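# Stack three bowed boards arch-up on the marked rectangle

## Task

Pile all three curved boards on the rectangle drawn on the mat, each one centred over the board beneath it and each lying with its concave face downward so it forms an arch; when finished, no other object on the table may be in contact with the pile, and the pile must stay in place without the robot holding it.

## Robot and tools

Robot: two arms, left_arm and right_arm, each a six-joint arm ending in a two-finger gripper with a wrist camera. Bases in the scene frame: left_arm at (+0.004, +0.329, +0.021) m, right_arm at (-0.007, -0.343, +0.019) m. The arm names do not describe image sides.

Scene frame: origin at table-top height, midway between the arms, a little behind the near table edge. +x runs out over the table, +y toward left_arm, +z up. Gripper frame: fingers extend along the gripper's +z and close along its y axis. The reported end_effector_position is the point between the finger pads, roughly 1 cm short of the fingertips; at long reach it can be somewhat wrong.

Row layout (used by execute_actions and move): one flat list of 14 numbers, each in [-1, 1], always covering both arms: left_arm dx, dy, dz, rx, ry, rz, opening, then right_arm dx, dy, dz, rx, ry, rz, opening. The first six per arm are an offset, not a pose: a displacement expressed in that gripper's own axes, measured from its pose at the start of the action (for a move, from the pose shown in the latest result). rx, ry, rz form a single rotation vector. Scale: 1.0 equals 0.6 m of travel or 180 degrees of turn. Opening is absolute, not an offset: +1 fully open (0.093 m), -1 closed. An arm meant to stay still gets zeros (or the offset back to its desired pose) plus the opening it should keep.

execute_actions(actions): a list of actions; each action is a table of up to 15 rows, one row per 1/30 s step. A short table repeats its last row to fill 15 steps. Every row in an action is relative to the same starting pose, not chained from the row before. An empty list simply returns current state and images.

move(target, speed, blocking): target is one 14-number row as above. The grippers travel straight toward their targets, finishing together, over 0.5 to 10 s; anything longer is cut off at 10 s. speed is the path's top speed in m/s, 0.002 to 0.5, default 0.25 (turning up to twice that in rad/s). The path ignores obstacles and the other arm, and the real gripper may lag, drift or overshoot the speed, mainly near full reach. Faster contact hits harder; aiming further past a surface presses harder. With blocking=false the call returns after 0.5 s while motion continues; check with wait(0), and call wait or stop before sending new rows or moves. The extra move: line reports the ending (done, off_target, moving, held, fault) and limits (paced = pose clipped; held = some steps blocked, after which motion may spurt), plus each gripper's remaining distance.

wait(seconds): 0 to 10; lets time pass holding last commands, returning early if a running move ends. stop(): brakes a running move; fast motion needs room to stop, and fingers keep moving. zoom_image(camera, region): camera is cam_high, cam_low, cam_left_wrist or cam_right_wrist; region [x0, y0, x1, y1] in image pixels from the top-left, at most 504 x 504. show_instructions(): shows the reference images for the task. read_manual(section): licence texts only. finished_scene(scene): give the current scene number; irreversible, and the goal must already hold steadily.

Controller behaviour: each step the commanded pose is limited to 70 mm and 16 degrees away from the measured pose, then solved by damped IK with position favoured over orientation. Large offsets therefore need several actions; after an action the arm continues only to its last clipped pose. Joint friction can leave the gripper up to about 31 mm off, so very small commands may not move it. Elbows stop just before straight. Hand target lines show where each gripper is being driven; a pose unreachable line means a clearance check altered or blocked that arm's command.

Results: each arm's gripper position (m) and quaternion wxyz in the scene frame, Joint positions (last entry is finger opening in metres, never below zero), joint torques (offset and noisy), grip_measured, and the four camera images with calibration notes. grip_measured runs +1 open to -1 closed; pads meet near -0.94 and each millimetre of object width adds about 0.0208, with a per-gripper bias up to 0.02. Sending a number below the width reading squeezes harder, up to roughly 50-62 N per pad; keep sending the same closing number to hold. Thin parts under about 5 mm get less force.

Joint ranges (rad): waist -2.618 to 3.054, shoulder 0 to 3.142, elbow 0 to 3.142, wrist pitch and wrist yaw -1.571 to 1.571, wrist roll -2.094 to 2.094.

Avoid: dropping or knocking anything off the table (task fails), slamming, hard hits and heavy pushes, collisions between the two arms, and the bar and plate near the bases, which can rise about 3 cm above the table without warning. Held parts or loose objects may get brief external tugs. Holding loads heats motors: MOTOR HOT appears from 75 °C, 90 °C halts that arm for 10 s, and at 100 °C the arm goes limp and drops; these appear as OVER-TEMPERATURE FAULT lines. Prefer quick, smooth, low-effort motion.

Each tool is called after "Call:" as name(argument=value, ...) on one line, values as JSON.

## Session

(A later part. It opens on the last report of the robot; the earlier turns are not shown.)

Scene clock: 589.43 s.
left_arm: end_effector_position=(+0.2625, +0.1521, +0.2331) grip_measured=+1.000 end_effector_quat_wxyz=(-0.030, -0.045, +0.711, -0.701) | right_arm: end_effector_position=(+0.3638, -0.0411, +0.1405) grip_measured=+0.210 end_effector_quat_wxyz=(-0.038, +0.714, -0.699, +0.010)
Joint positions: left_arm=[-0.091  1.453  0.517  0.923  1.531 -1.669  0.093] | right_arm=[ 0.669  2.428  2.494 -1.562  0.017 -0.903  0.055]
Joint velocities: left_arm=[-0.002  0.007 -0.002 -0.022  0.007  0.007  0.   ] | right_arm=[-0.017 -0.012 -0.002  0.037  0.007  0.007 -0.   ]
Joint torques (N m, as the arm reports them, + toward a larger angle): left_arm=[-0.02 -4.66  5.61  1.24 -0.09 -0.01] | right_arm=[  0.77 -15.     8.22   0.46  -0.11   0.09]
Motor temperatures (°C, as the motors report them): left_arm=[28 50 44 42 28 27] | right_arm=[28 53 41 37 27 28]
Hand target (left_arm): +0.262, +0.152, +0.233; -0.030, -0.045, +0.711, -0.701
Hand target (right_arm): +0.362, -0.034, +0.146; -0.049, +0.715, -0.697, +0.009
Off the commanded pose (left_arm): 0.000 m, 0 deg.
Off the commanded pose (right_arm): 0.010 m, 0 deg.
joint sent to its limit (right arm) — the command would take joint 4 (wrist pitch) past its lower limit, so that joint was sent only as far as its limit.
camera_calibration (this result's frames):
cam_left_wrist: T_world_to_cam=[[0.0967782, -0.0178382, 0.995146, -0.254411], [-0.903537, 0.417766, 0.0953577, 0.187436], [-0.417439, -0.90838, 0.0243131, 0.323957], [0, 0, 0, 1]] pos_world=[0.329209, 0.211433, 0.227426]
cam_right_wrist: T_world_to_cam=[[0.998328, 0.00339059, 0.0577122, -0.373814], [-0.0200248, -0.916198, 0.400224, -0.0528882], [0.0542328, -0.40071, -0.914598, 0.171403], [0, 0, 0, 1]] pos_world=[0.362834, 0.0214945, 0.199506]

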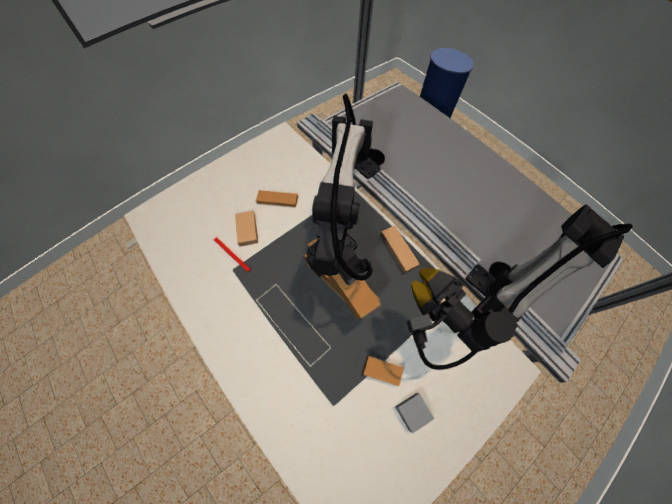

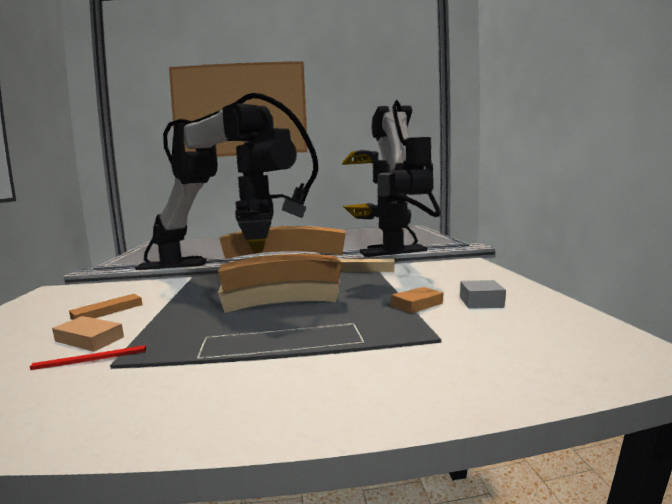

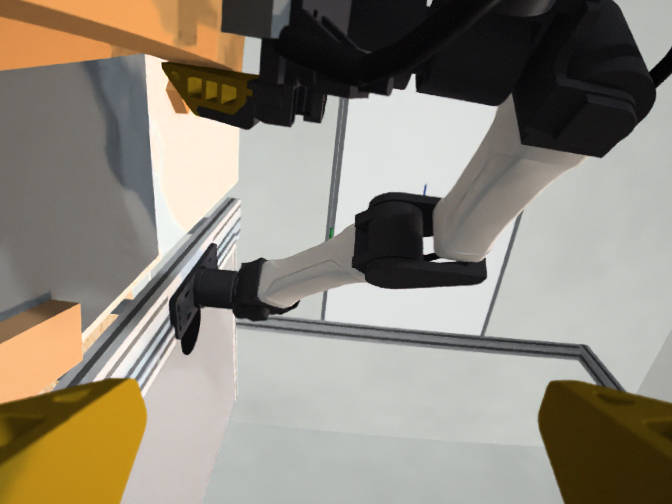

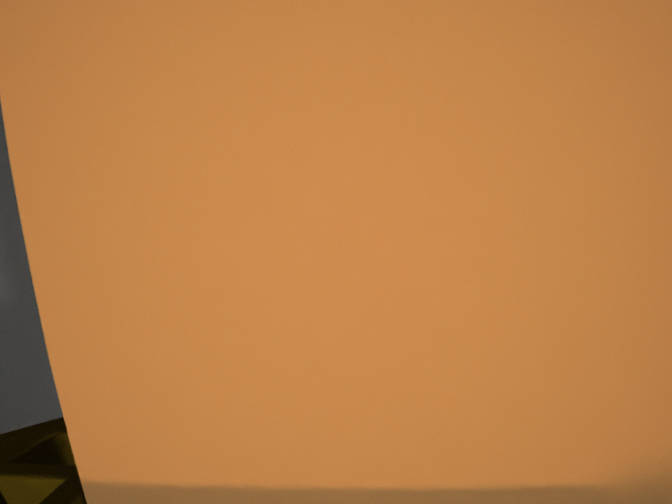

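Call:
move(target=[0,0,0,0,0,0,1.0,0.006,0,0.018,-0.015,0.01,0,-0.1], speed=0.02)

Call:
zoom_image(camera="cam_low", region=[200,170,400,320])

Scene clock: 592.73 s.
left_arm: end_effector_position=(+0.2625, +0.1521, +0.2331) grip_measured=+1.000 end_effector_quat_wxyz=(-0.030, -0.045, +0.711, -0.701) | right_arm: end_effector_position=(+0.3640, -0.0414, +0.1323) grip_measured=+0.210 end_effector_quat_wxyz=(-0.029, +0.715, -0.699, +0.010)
Joint positions: left_arm=[-0.091  1.453  0.517  0.923  1.531 -1.669  0.093] | right_arm=[ 0.669  2.445  2.494 -1.562  0.019 -0.905  0.055]
Joint velocities: left_arm=[-0.002 -0.002 -0.007 -0.051  0.081 -0.051  0.   ] | right_arm=[ 0.002 -0.007  0.002  0.037 -0.007 -0.022 -0.001]
Joint torques (N m, as the arm reports them, + toward a larger angle): left_arm=[ 0.07 -4.47  5.56  1.24 -0.04 -0.05] | right_arm=[ -0.66 -15.08   5.78   0.43  -0.14  -0.02]
Motor temperatures (°C, as the motors report them): left_arm=[28 49 44 42 28 27] | right_arm=[28 54 41 37 27 28]
Hand target (left_arm): +0.262, +0.152, +0.233; -0.030, -0.045, +0.711, -0.701
Hand target (right_arm): +0.364, -0.045, +0.129; -0.023, +0.714, -0.699, +0.007
Off the commanded pose (left_arm): 0.000 m, 0 deg.
Off the commanded pose (right_arm): 0.004 m, 2 deg.
joint sent to its limit (right arm) — the command would take joint 4 (wrist pitch) past its lower limit, so that joint was sent only as far as its limit.
move: done
camera_calibration (this result's frames):
cam_left_wrist: T_world_to_cam=[[0.0967782, -0.0178382, 0.995146, -0.254411], [-0.903537, 0.417766, 0.0953577, 0.187436], [-0.417439, -0.90838, 0.0243131, 0.323957], [0, 0, 0, 1]] pos_world=[0.329209, 0.211433, 0.227426]
cam_right_wrist: T_world_to_cam=[[0.998954, 0.00591471, 0.0453511, -0.372101], [-0.013337, -0.91083, 0.412567, -0.0536406], [0.0437474, -0.41274, -0.909798, 0.166476], [0, 0, 0, 1]] pos_world=[0.363713, 0.0220547, 0.190465]

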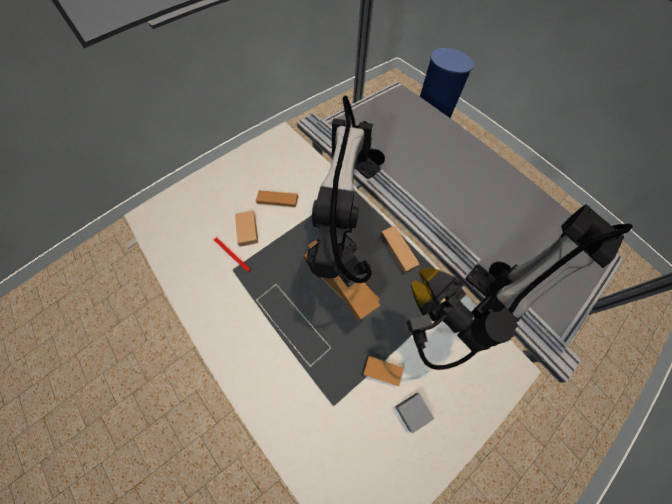

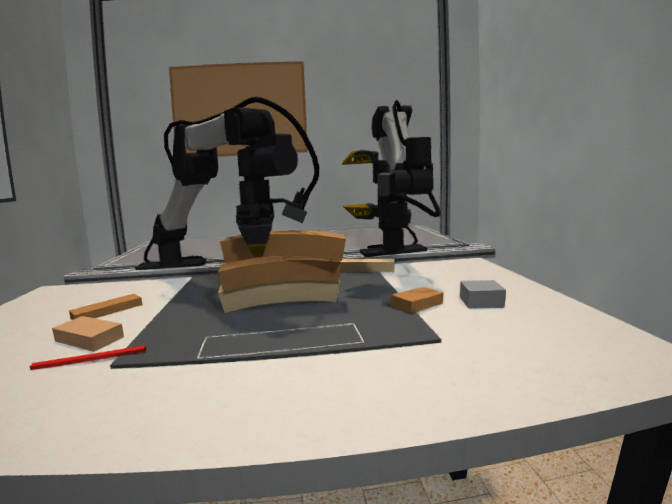

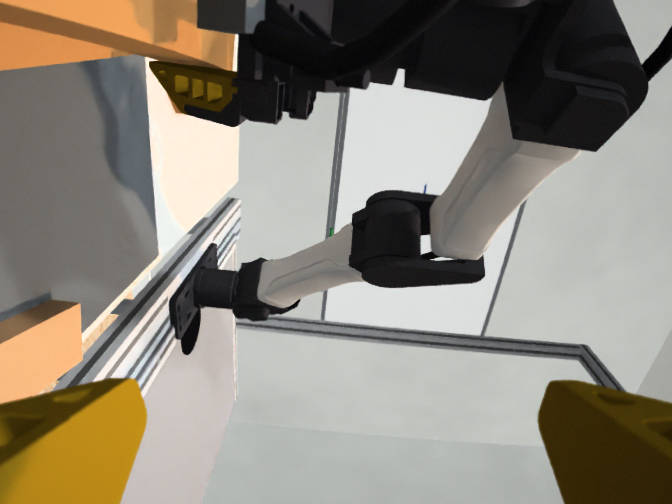

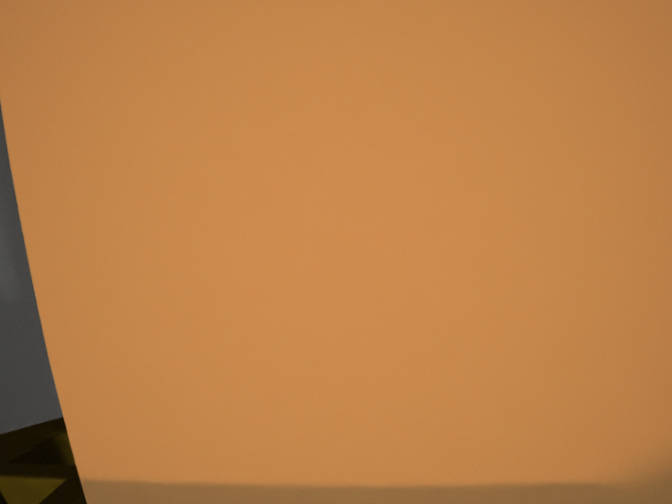

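Region (200, 170, 400, 320) of cam_low's 672x504 image, scaled by 2.520, with more detail than that image has; it fills the top 378 rows of this view, and the rest is white.

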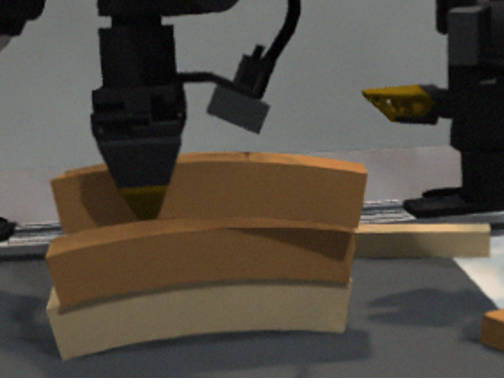

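Need −6 mm in Y.

Call:
execute_actions(actions=[[[0,0,0,0,0,0,1.0,0.022,0,-0.01,0,0,-0.01,-0.1]],[[0,0,0,0,0,0,1.0,0.0,0,0,0,0,0,-0.1]]])

Call:
zoom_image(camera="cam_low", region=[200,170,400,320])

Scene clock: 595.73 s.
left_arm: end_effector_position=(+0.2625, +0.1521, +0.2331) grip_measured=+1.000 end_effector_quat_wxyz=(-0.030, -0.045, +0.711, -0.701) | right_arm: end_effector_position=(+0.3623, -0.0514, +0.1280) grip_measured=+0.210 end_effector_quat_wxyz=(-0.016, +0.727, -0.687, +0.009)
Joint positions: left_arm=[-0.091  1.453  0.517  0.923  1.531 -1.669  0.093] | right_arm=[ 0.655  2.423  2.437 -1.553  0.02  -0.952  0.055]
Joint velocities: left_arm=[ 0.002 -0.007  0.002  0.037 -0.007 -0.051  0.   ] | right_arm=[ 0.002  0.007  0.002  0.007  0.022 -0.007  0.   ]
Joint torques (N m, as the arm reports them, + toward a larger angle): left_arm=[ 0.04 -4.68  5.88  1.28 -0.07  0.  ] | right_arm=[ -0.34 -15.05   6.44   0.34  -0.11  -0.01]
Motor temperatures (°C, as the motors report them): left_arm=[28 49 44 42 28 27] | right_arm=[28 55 41 36 27 28]
Hand target (left_arm): +0.262, +0.152, +0.233; -0.030, -0.045, +0.711, -0.701
Hand target (right_arm): +0.362, -0.051, +0.128; -0.016, +0.727, -0.687, +0.009
Off the commanded pose (left_arm): 0.000 m, 0 deg.
Off the commanded pose (right_arm): 0.000 m, 0 deg.
camera_calibration (this result's frames):
cam_left_wrist: T_world_to_cam=[[0.0967782, -0.0178382, 0.995146, -0.254411], [-0.903537, 0.417766, 0.0953577, 0.187436], [-0.417439, -0.90838, 0.0243131, 0.323957], [0, 0, 0, 1]] pos_world=[0.329209, 0.211433, 0.227426]
cam_right_wrist: T_world_to_cam=[[0.998881, 0.0394196, 0.0261411, -0.365902], [0.0243944, -0.902835, 0.429294, -0.0764682], [0.0405237, -0.428176, -0.902786, 0.157916], [0, 0, 0, 1]] pos_world=[0.360959, 0.0130016, 0.184957]

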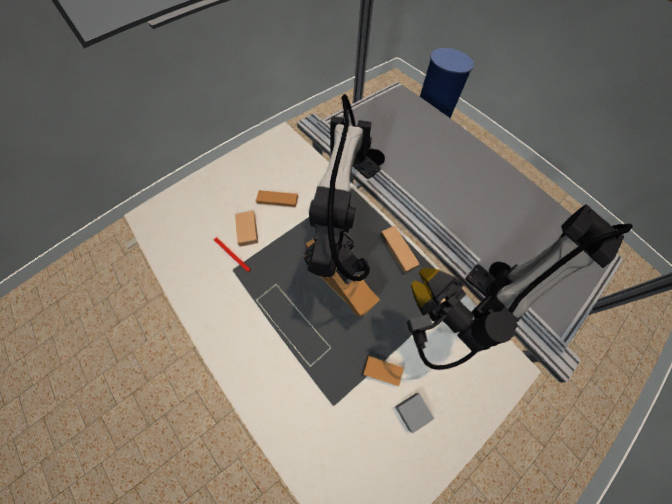

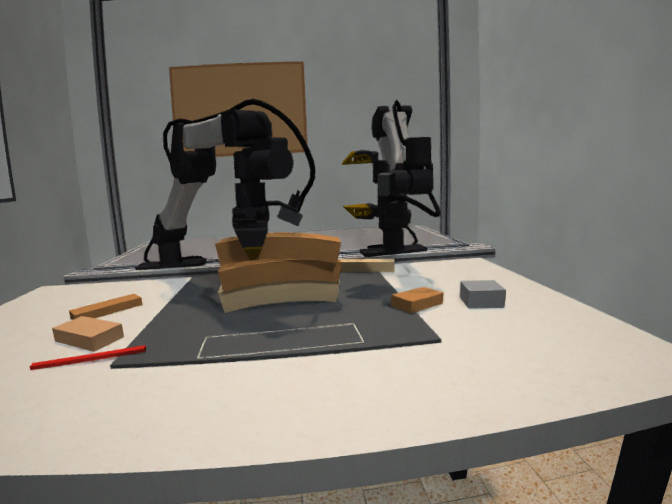

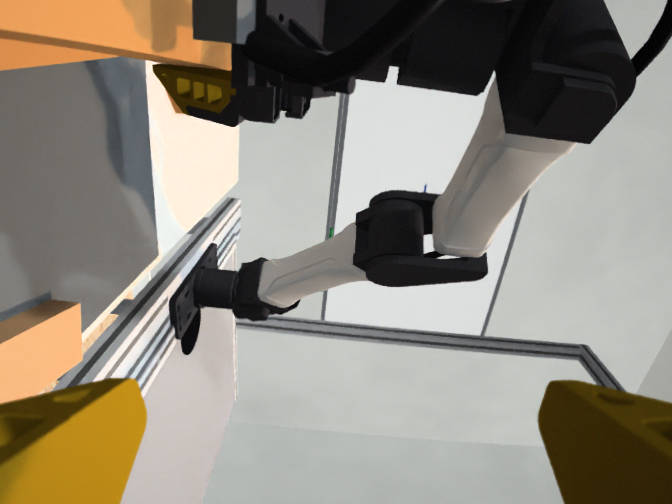

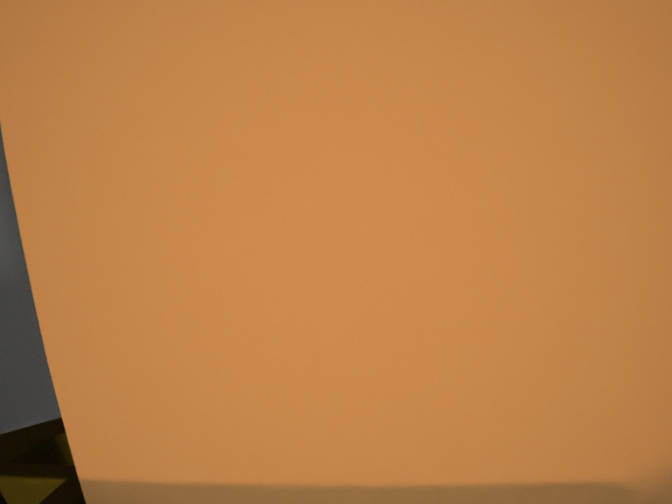

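Region (200, 170, 400, 320) of cam_low's 672x504 image, scaled by 2.520, with more detail than that image has; it fills the top 378 rows of this view, and the rest is white.

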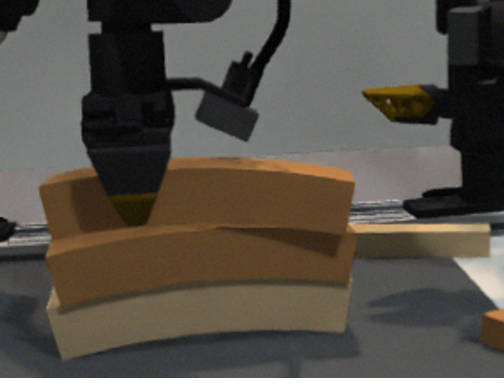

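Call:
execute_actions(actions=[[[0,0,0,0,0,0,1.0,0,0,0,0,0,0,1.0]],[[0,0,0,0,0,0,1.0,0,0,0,0,0,0,1.0]]])

Call:
move(target=[0,0,0,0,0,0,1.0,-0.05,0,0.04,0,0,0,1.0], speed=0.03)

Call:
zoom_image(camera="cam_low", region=[200,170,400,320])

Scene clock: 600.40 s.
left_arm: end_effector_position=(+0.2625, +0.1521, +0.2331) grip_measured=+1.000 end_effector_quat_wxyz=(-0.030, -0.045, +0.711, -0.701) | right_arm: end_effector_position=(+0.3623, -0.0514, +0.1280) grip_measured=+0.983 end_effector_quat_wxyz=(-0.016, +0.727, -0.687, +0.009)
Joint positions: left_arm=[-0.091  1.453  0.517  0.923  1.531 -1.669  0.093] | right_arm=[ 0.655  2.423  2.437 -1.553  0.02  -0.952  0.092]
Joint velocities: left_arm=[-0.002  0.022  0.017 -0.007 -0.066  0.007  0.   ] | right_arm=[ 0.032  0.007  0.002 -0.022 -0.051 -0.007 -0.   ]
Joint torques (N m, as the arm reports them, + toward a larger angle): left_arm=[ 0.03 -4.56  5.75  1.25 -0.13 -0.05] | right_arm=[ -0.23 -15.1    6.6    0.34  -0.08  -0.03]
Motor temperatures (°C, as the motors report them): left_arm=[28 48 44 42 28 27] | right_arm=[28 57 41 36 27 28]
Hand target (left_arm): +0.262, +0.152, +0.233; -0.030, -0.045, +0.711, -0.701
Hand target (right_arm): +0.362, -0.051, +0.128; -0.016, +0.727, -0.687, +0.009
Off the commanded pose (left_arm): 0.000 m, 0 deg.
Off the commanded pose (right_arm): 0.000 m, 0 deg.
camera_calibration (this result's frames):
cam_left_wrist: T_world_to_cam=[[0.0967782, -0.0178382, 0.995146, -0.254411], [-0.903537, 0.417766, 0.0953577, 0.187436], [-0.417439, -0.90838, 0.0243131, 0.323957], [0, 0, 0, 1]] pos_world=[0.329209, 0.211433, 0.227426]
cam_right_wrist: T_world_to_cam=[[0.998881, 0.0394196, 0.0261411, -0.365902], [0.0243944, -0.902835, 0.429294, -0.0764682], [0.0405237, -0.428176, -0.902786, 0.157916], [0, 0, 0, 1]] pos_world=[0.360959, 0.0130016, 0.184957]

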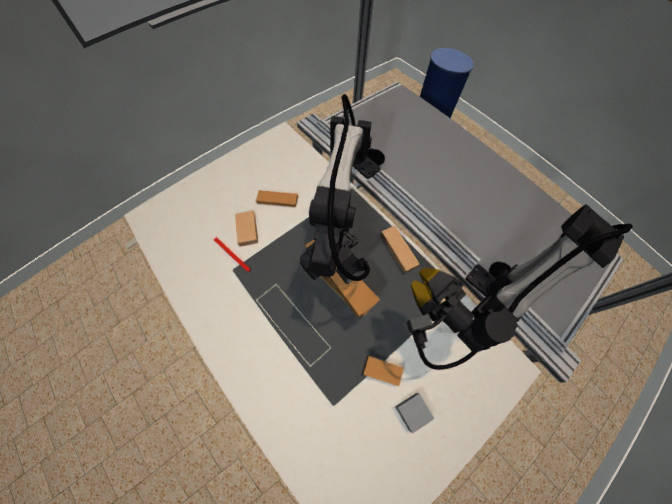

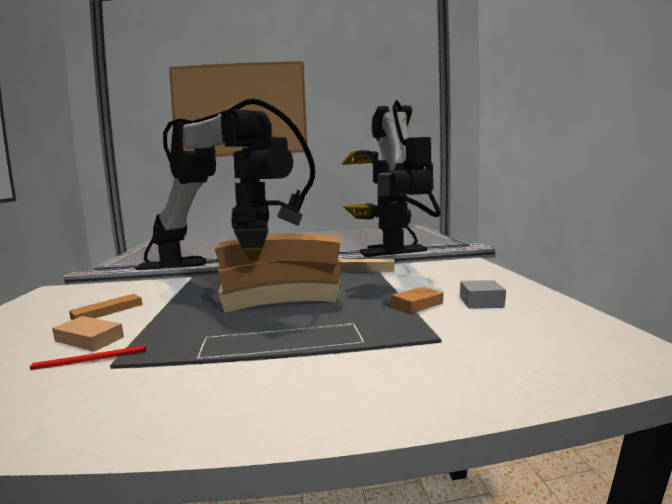

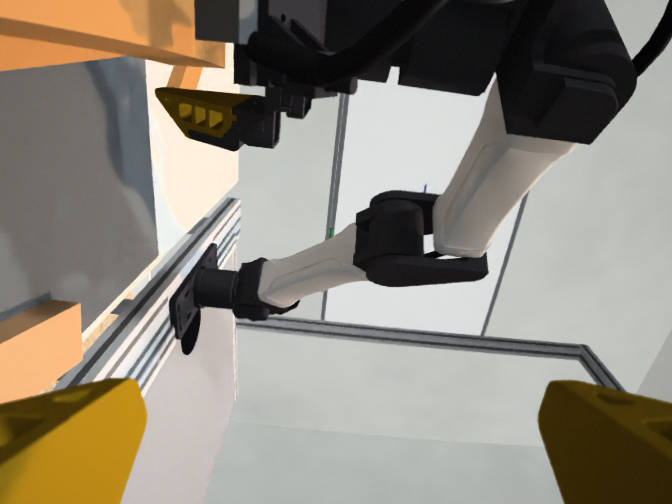

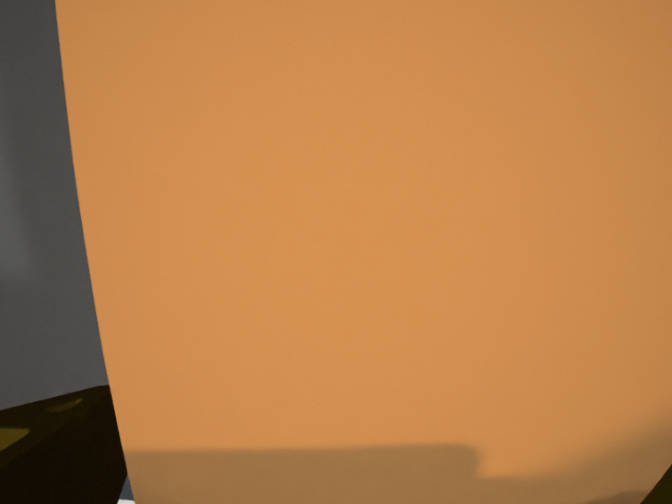

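Scene clock: 601.97 s.
left_arm: end_effector_position=(+0.2625, +0.1521, +0.2331) grip_measured=+1.000 end_effector_quat_wxyz=(-0.030, -0.045, +0.711, -0.701) | right_arm: end_effector_position=(+0.3607, -0.0275, +0.1146) grip_measured=+0.983 end_effector_quat_wxyz=(-0.021, +0.726, -0.688, +0.009)
Joint positions: left_arm=[-0.091  1.453  0.517  0.923  1.531 -1.669  0.093] | right_arm=[ 0.695  2.495  2.514 -1.548  0.02  -0.909  0.092]
Joint velocities: left_arm=[ 0.017  0.002 -0.007 -0.037  0.081  0.022  0.   ] | right_arm=[-0.002 -0.007  0.012 -0.037 -0.037 -0.037  0.001]
Joint torques (N m, as the arm reports them, + toward a larger angle): left_arm=[-0.04 -4.63  5.88  1.22 -0.08 -0.02] | right_arm=[  0.7  -13.07   7.77   0.44  -0.1    0.11]
Motor temperatures (°C, as the motors report them): left_arm=[28 48 44 42 28 27] | right_arm=[28 57 41 36 27 28]
Hand target (left_arm): +0.262, +0.152, +0.233; -0.030, -0.045, +0.711, -0.701
Hand target (right_arm): +0.360, -0.022, +0.104; -0.016, +0.727, -0.687, +0.009
Off the commanded pose (left_arm): 0.000 m, 0 deg.
Off the commanded pose (right_arm): 0.012 m, 1 deg.
move: off_target (right_arm)
camera_calibration (this result's frames):
cam_left_wrist: T_world_to_cam=[[0.0967782, -0.0178382, 0.995146, -0.254411], [-0.903537, 0.417766, 0.0953577, 0.187436], [-0.417439, -0.90838, 0.0243131, 0.323957], [0, 0, 0, 1]] pos_world=[0.329209, 0.211433, 0.227426]
cam_right_wrist: T_world_to_cam=[[0.998762, 0.0368841, 0.0333831, -0.365796], [0.0193504, -0.90623, 0.422342, -0.0465568], [0.0458305, -0.421173, -0.905822, 0.154814], [0, 0, 0, 1]] pos_world=[0.359148, 0.0365042, 0.172108]

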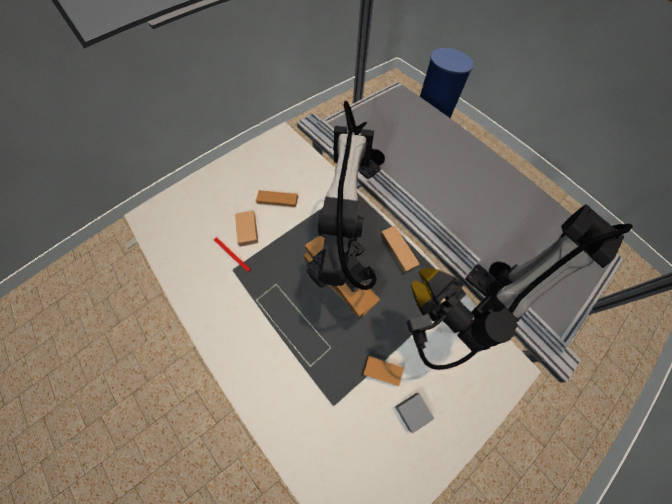

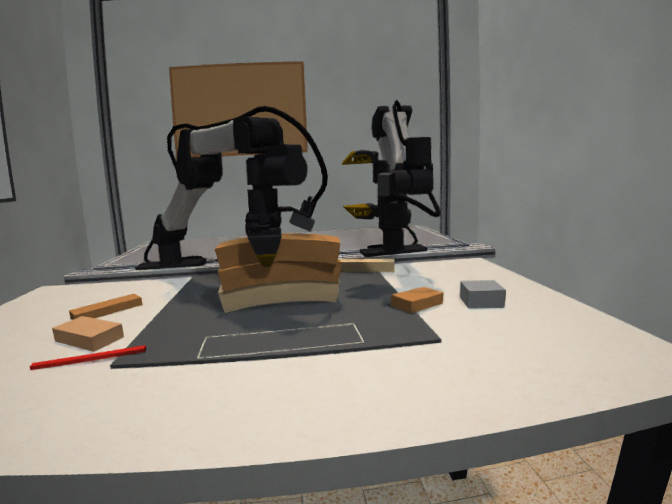

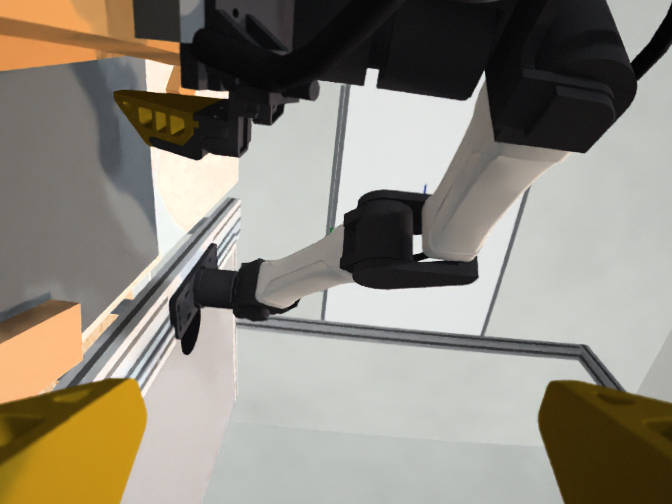

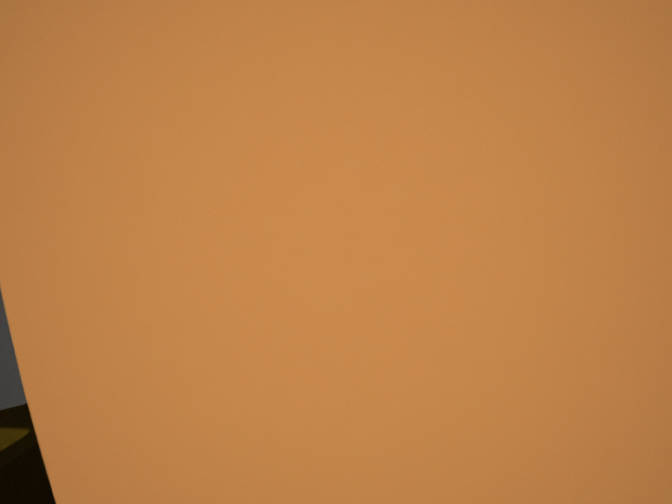

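Region (200, 170, 400, 320) of cam_low's 672x504 image, scaled by 2.520, with more detail than that image has; it fills the top 378 rows of this view, and the rest is white.

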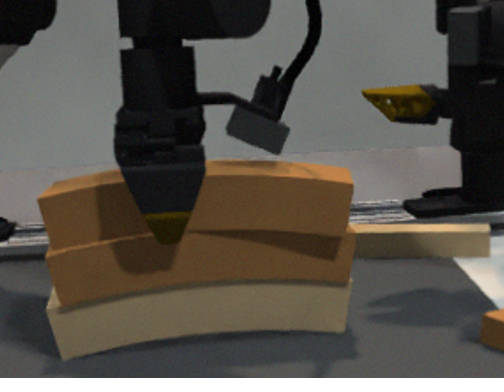

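Call:
execute_actions(actions=[[[0,0,0,0,0,0,1.0,0,0,0.025,0,0,0,0.8]],[[0,0,0,0,0,0,1.0,0,0,0.005,0,0,0,0.4]],[[0,0,0,0,0,0,1.0,0,0,0,0,0,0,0.1]],[[0,0,0,0,0,0,1.0,0,0,0,0,0,0,0.1]],[[0,0,0,0,0,0,1.0,0,0,0,0,0,0,1.0]],[[0,0,0,0,0,0,1.0,0,0,0,0,0,0,1.0]]])

Call:
move(target=[0,0,0,0,0,0,1.0,0.25,0,-0.03,0,0,0,1.0], speed=0.06)

Call:
zoom_image(camera="cam_low", region=[200,170,400,320])

Call:
zoom_image(camera="cam_high", region=[260,200,420,320])

Scene clock: 609.57 s.
left_arm: end_effector_position=(+0.2625, +0.1521, +0.2331) grip_measured=+1.000 end_effector_quat_wxyz=(-0.030, -0.045, +0.711, -0.701) | right_arm: end_effector_position=(+0.3639, -0.0240, +0.1035) grip_measured=+0.983 end_effector_quat_wxyz=(-0.028, +0.725, -0.688, +0.009)
Joint positions: left_arm=[-0.091  1.453  0.517  0.923  1.531 -1.669  0.093] | right_arm=[ 0.695  2.481  2.442 -1.475  0.017 -0.909  0.092]
Joint velocities: left_arm=[-0.012 -0.002 -0.007 -0.007 -0.037  0.022  0.   ] | right_arm=[-0.012  0.002  0.022 -0.022 -0.051  0.022 -0.001]
Joint torques (N m, as the arm reports them, + toward a larger angle): left_arm=[ 0.15 -4.5   5.83  1.26 -0.07 -0.07] | right_arm=[ -0.3  -15.65   6.83   0.44  -0.1    0.05]
Motor temperatures (°C, as the motors report them): left_arm=[28 47 44 42 28 27] | right_arm=[28 58 41 36 27 28]
Hand target (left_arm): +0.262, +0.152, +0.233; -0.030, -0.045, +0.711, -0.701
Hand target (right_arm): +0.364, -0.024, +0.104; -0.028, +0.725, -0.688, +0.009
Off the commanded pose (left_arm): 0.000 m, 0 deg.
Off the commanded pose (right_arm): 0.000 m, 0 deg.
camera_calibration (this result's frames):
cam_left_wrist: T_world_to_cam=[[0.0967782, -0.0178382, 0.995146, -0.254411], [-0.903537, 0.417766, 0.0953577, 0.187436], [-0.417439, -0.90838, 0.0243131, 0.323957], [0, 0, 0, 1]] pos_world=[0.329209, 0.211433, 0.227426]
cam_right_wrist: T_world_to_cam=[[0.998411, 0.036109, 0.0432657, -0.369667], [0.0151087, -0.911155, 0.411786, -0.0362754], [0.054291, -0.410478, -0.910253, 0.143706], [0, 0, 0, 1]] pos_world=[0.361826, 0.0392839, 0.16174]

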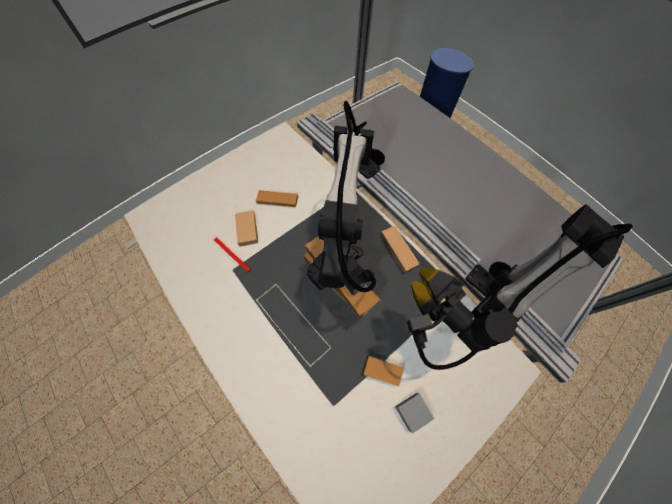

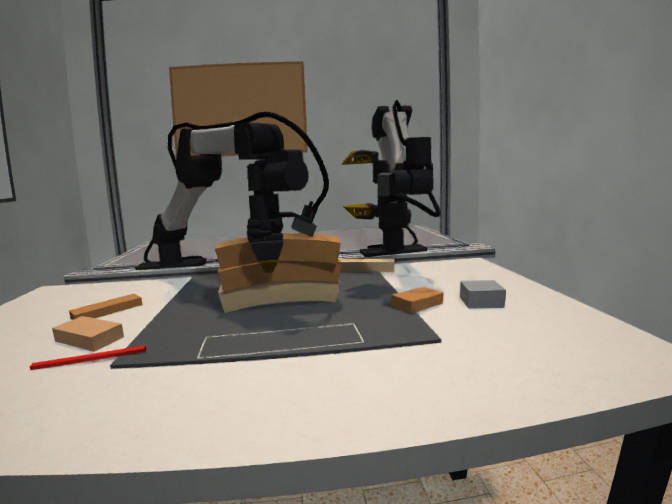

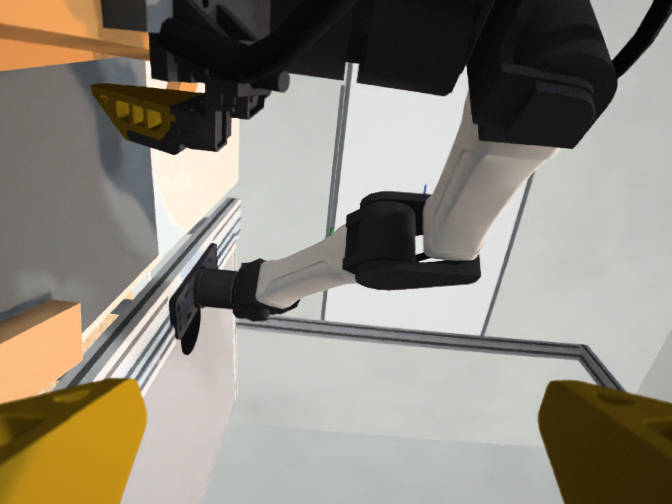

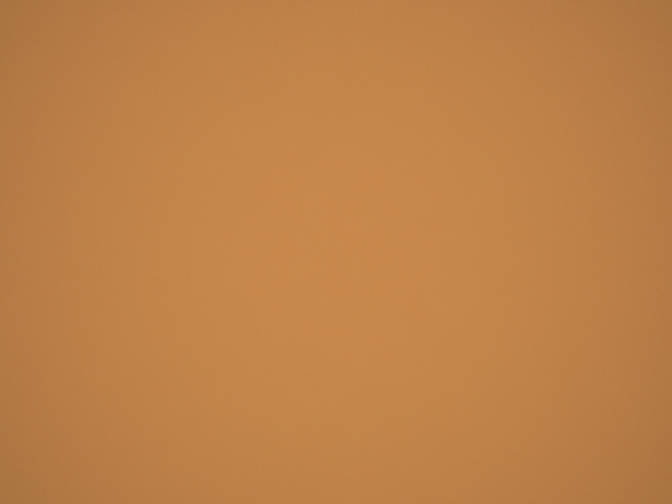

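Scene clock: 612.40 s.
left_arm: end_effector_position=(+0.2625, +0.1521, +0.2331) grip_measured=+1.000 end_effector_quat_wxyz=(-0.030, -0.045, +0.711, -0.701) | right_arm: end_effector_position=(+0.3765, -0.1728, +0.1213) grip_measured=+0.983 end_effector_quat_wxyz=(-0.026, +0.724, -0.689, +0.017)
Joint positions: left_arm=[-0.091  1.453  0.517  0.923  1.531 -1.669  0.093] | right_arm=[ 0.404  2.098  1.868 -1.281  0.017 -1.196  0.092]
Joint velocities: left_arm=[ 0.017  0.022 -0.012 -0.007 -0.081 -0.037  0.   ] | right_arm=[-0.002  0.007 -0.022  0.037 -0.007 -0.051  0.   ]
Joint torques (N m, as the arm reports them, + toward a larger angle): left_arm=[-0.11 -4.55  5.73  1.29 -0.01 -0.03] | right_arm=[ -0.6  -13.87   4.92   0.57  -0.17  -0.06]
Motor temperatures (°C, as the motors report them): left_arm=[28 47 44 42 28 27] | right_arm=[28 59 41 36 27 28]
Hand target (left_arm): +0.262, +0.152, +0.233; -0.030, -0.045, +0.711, -0.701
Hand target (right_arm): +0.374, -0.175, +0.120; -0.028, +0.725, -0.688, +0.012
Off the commanded pose (left_arm): 0.000 m, 0 deg.
Off the commanded pose (right_arm): 0.007 m, 1 deg.
move: done
camera_calibration (this result's frames):
cam_left_wrist: T_world_to_cam=[[0.0967782, -0.0178382, 0.995146, -0.254411], [-0.903537, 0.417766, 0.0953577, 0.187436], [-0.417439, -0.90838, 0.0243131, 0.323957], [0, 0, 0, 1]] pos_world=[0.329209, 0.211433, 0.227426]
cam_right_wrist: T_world_to_cam=[[0.998172, 0.032451, 0.0509899, -0.379066], [0.00773282, -0.905274, 0.424758, -0.177144], [0.0599437, -0.423587, -0.90387, 0.092981], [0, 0, 0, 1]] pos_world=[0.374169, -0.108677, 0.178614]

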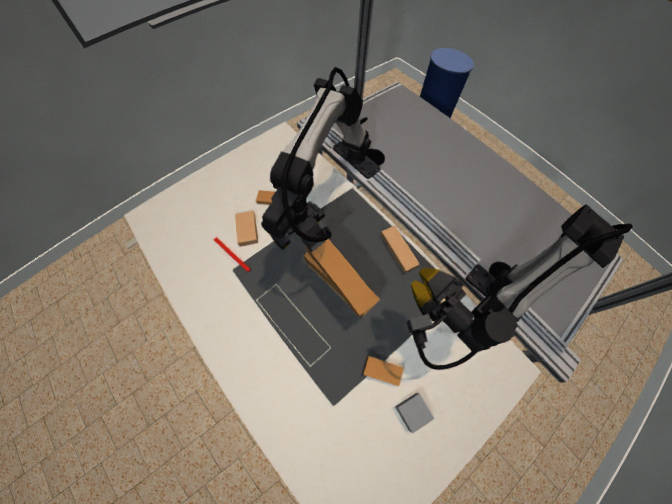

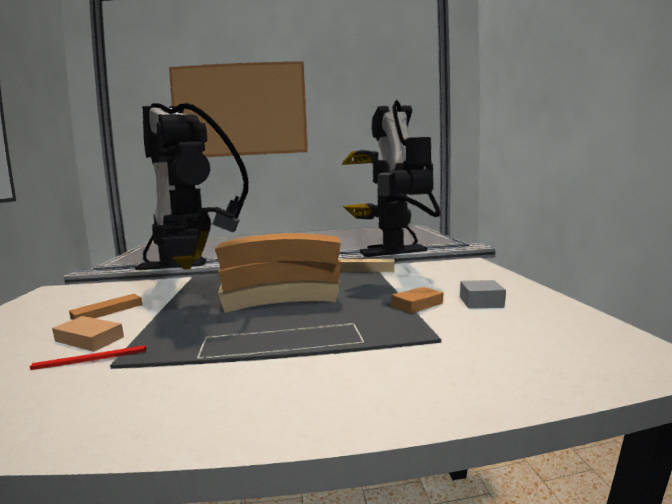

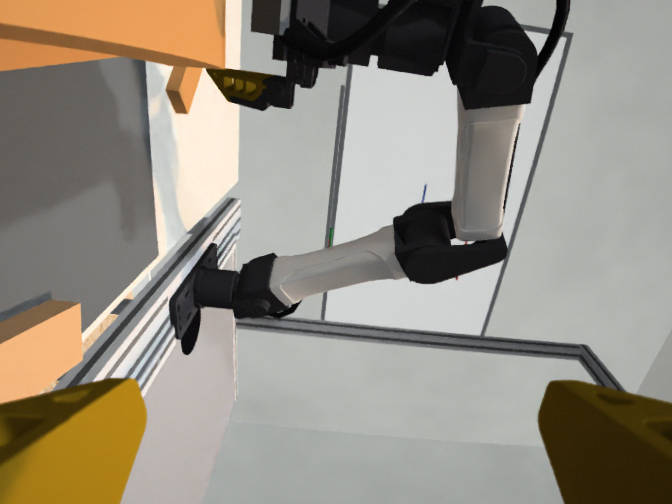

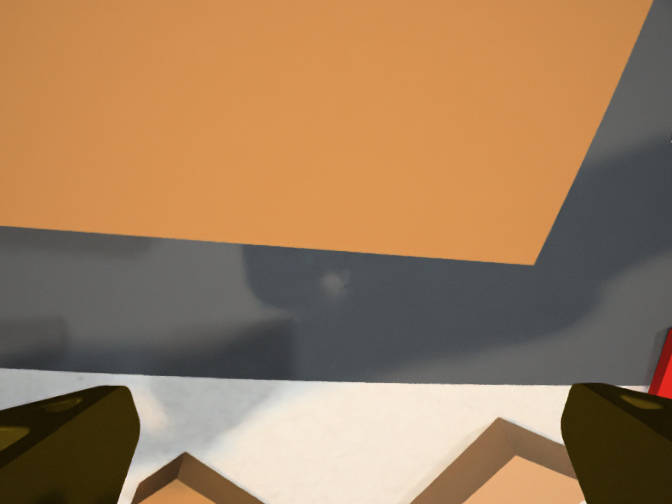

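Region (200, 170, 400, 320) of cam_low's 672x504 image, scaled by 2.520, with more detail than that image has; it fills the top 378 rows of this view, and the rest is white.

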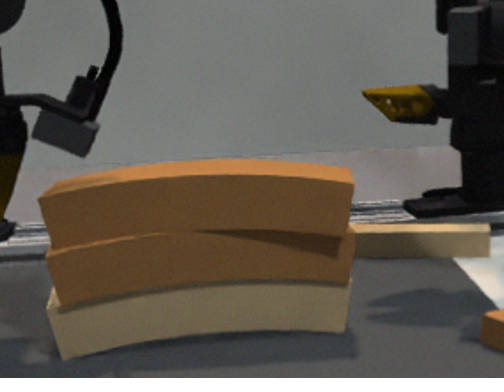

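Region (260, 200, 420, 320) of cam_high's 672x504 image, scaled by 3.150, with more detail than that image has; it fills the top 378 rows of this view, and the rest is white.

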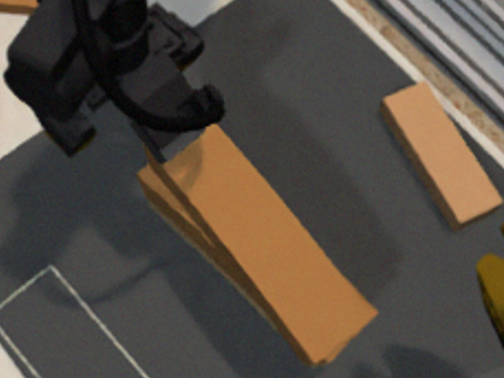

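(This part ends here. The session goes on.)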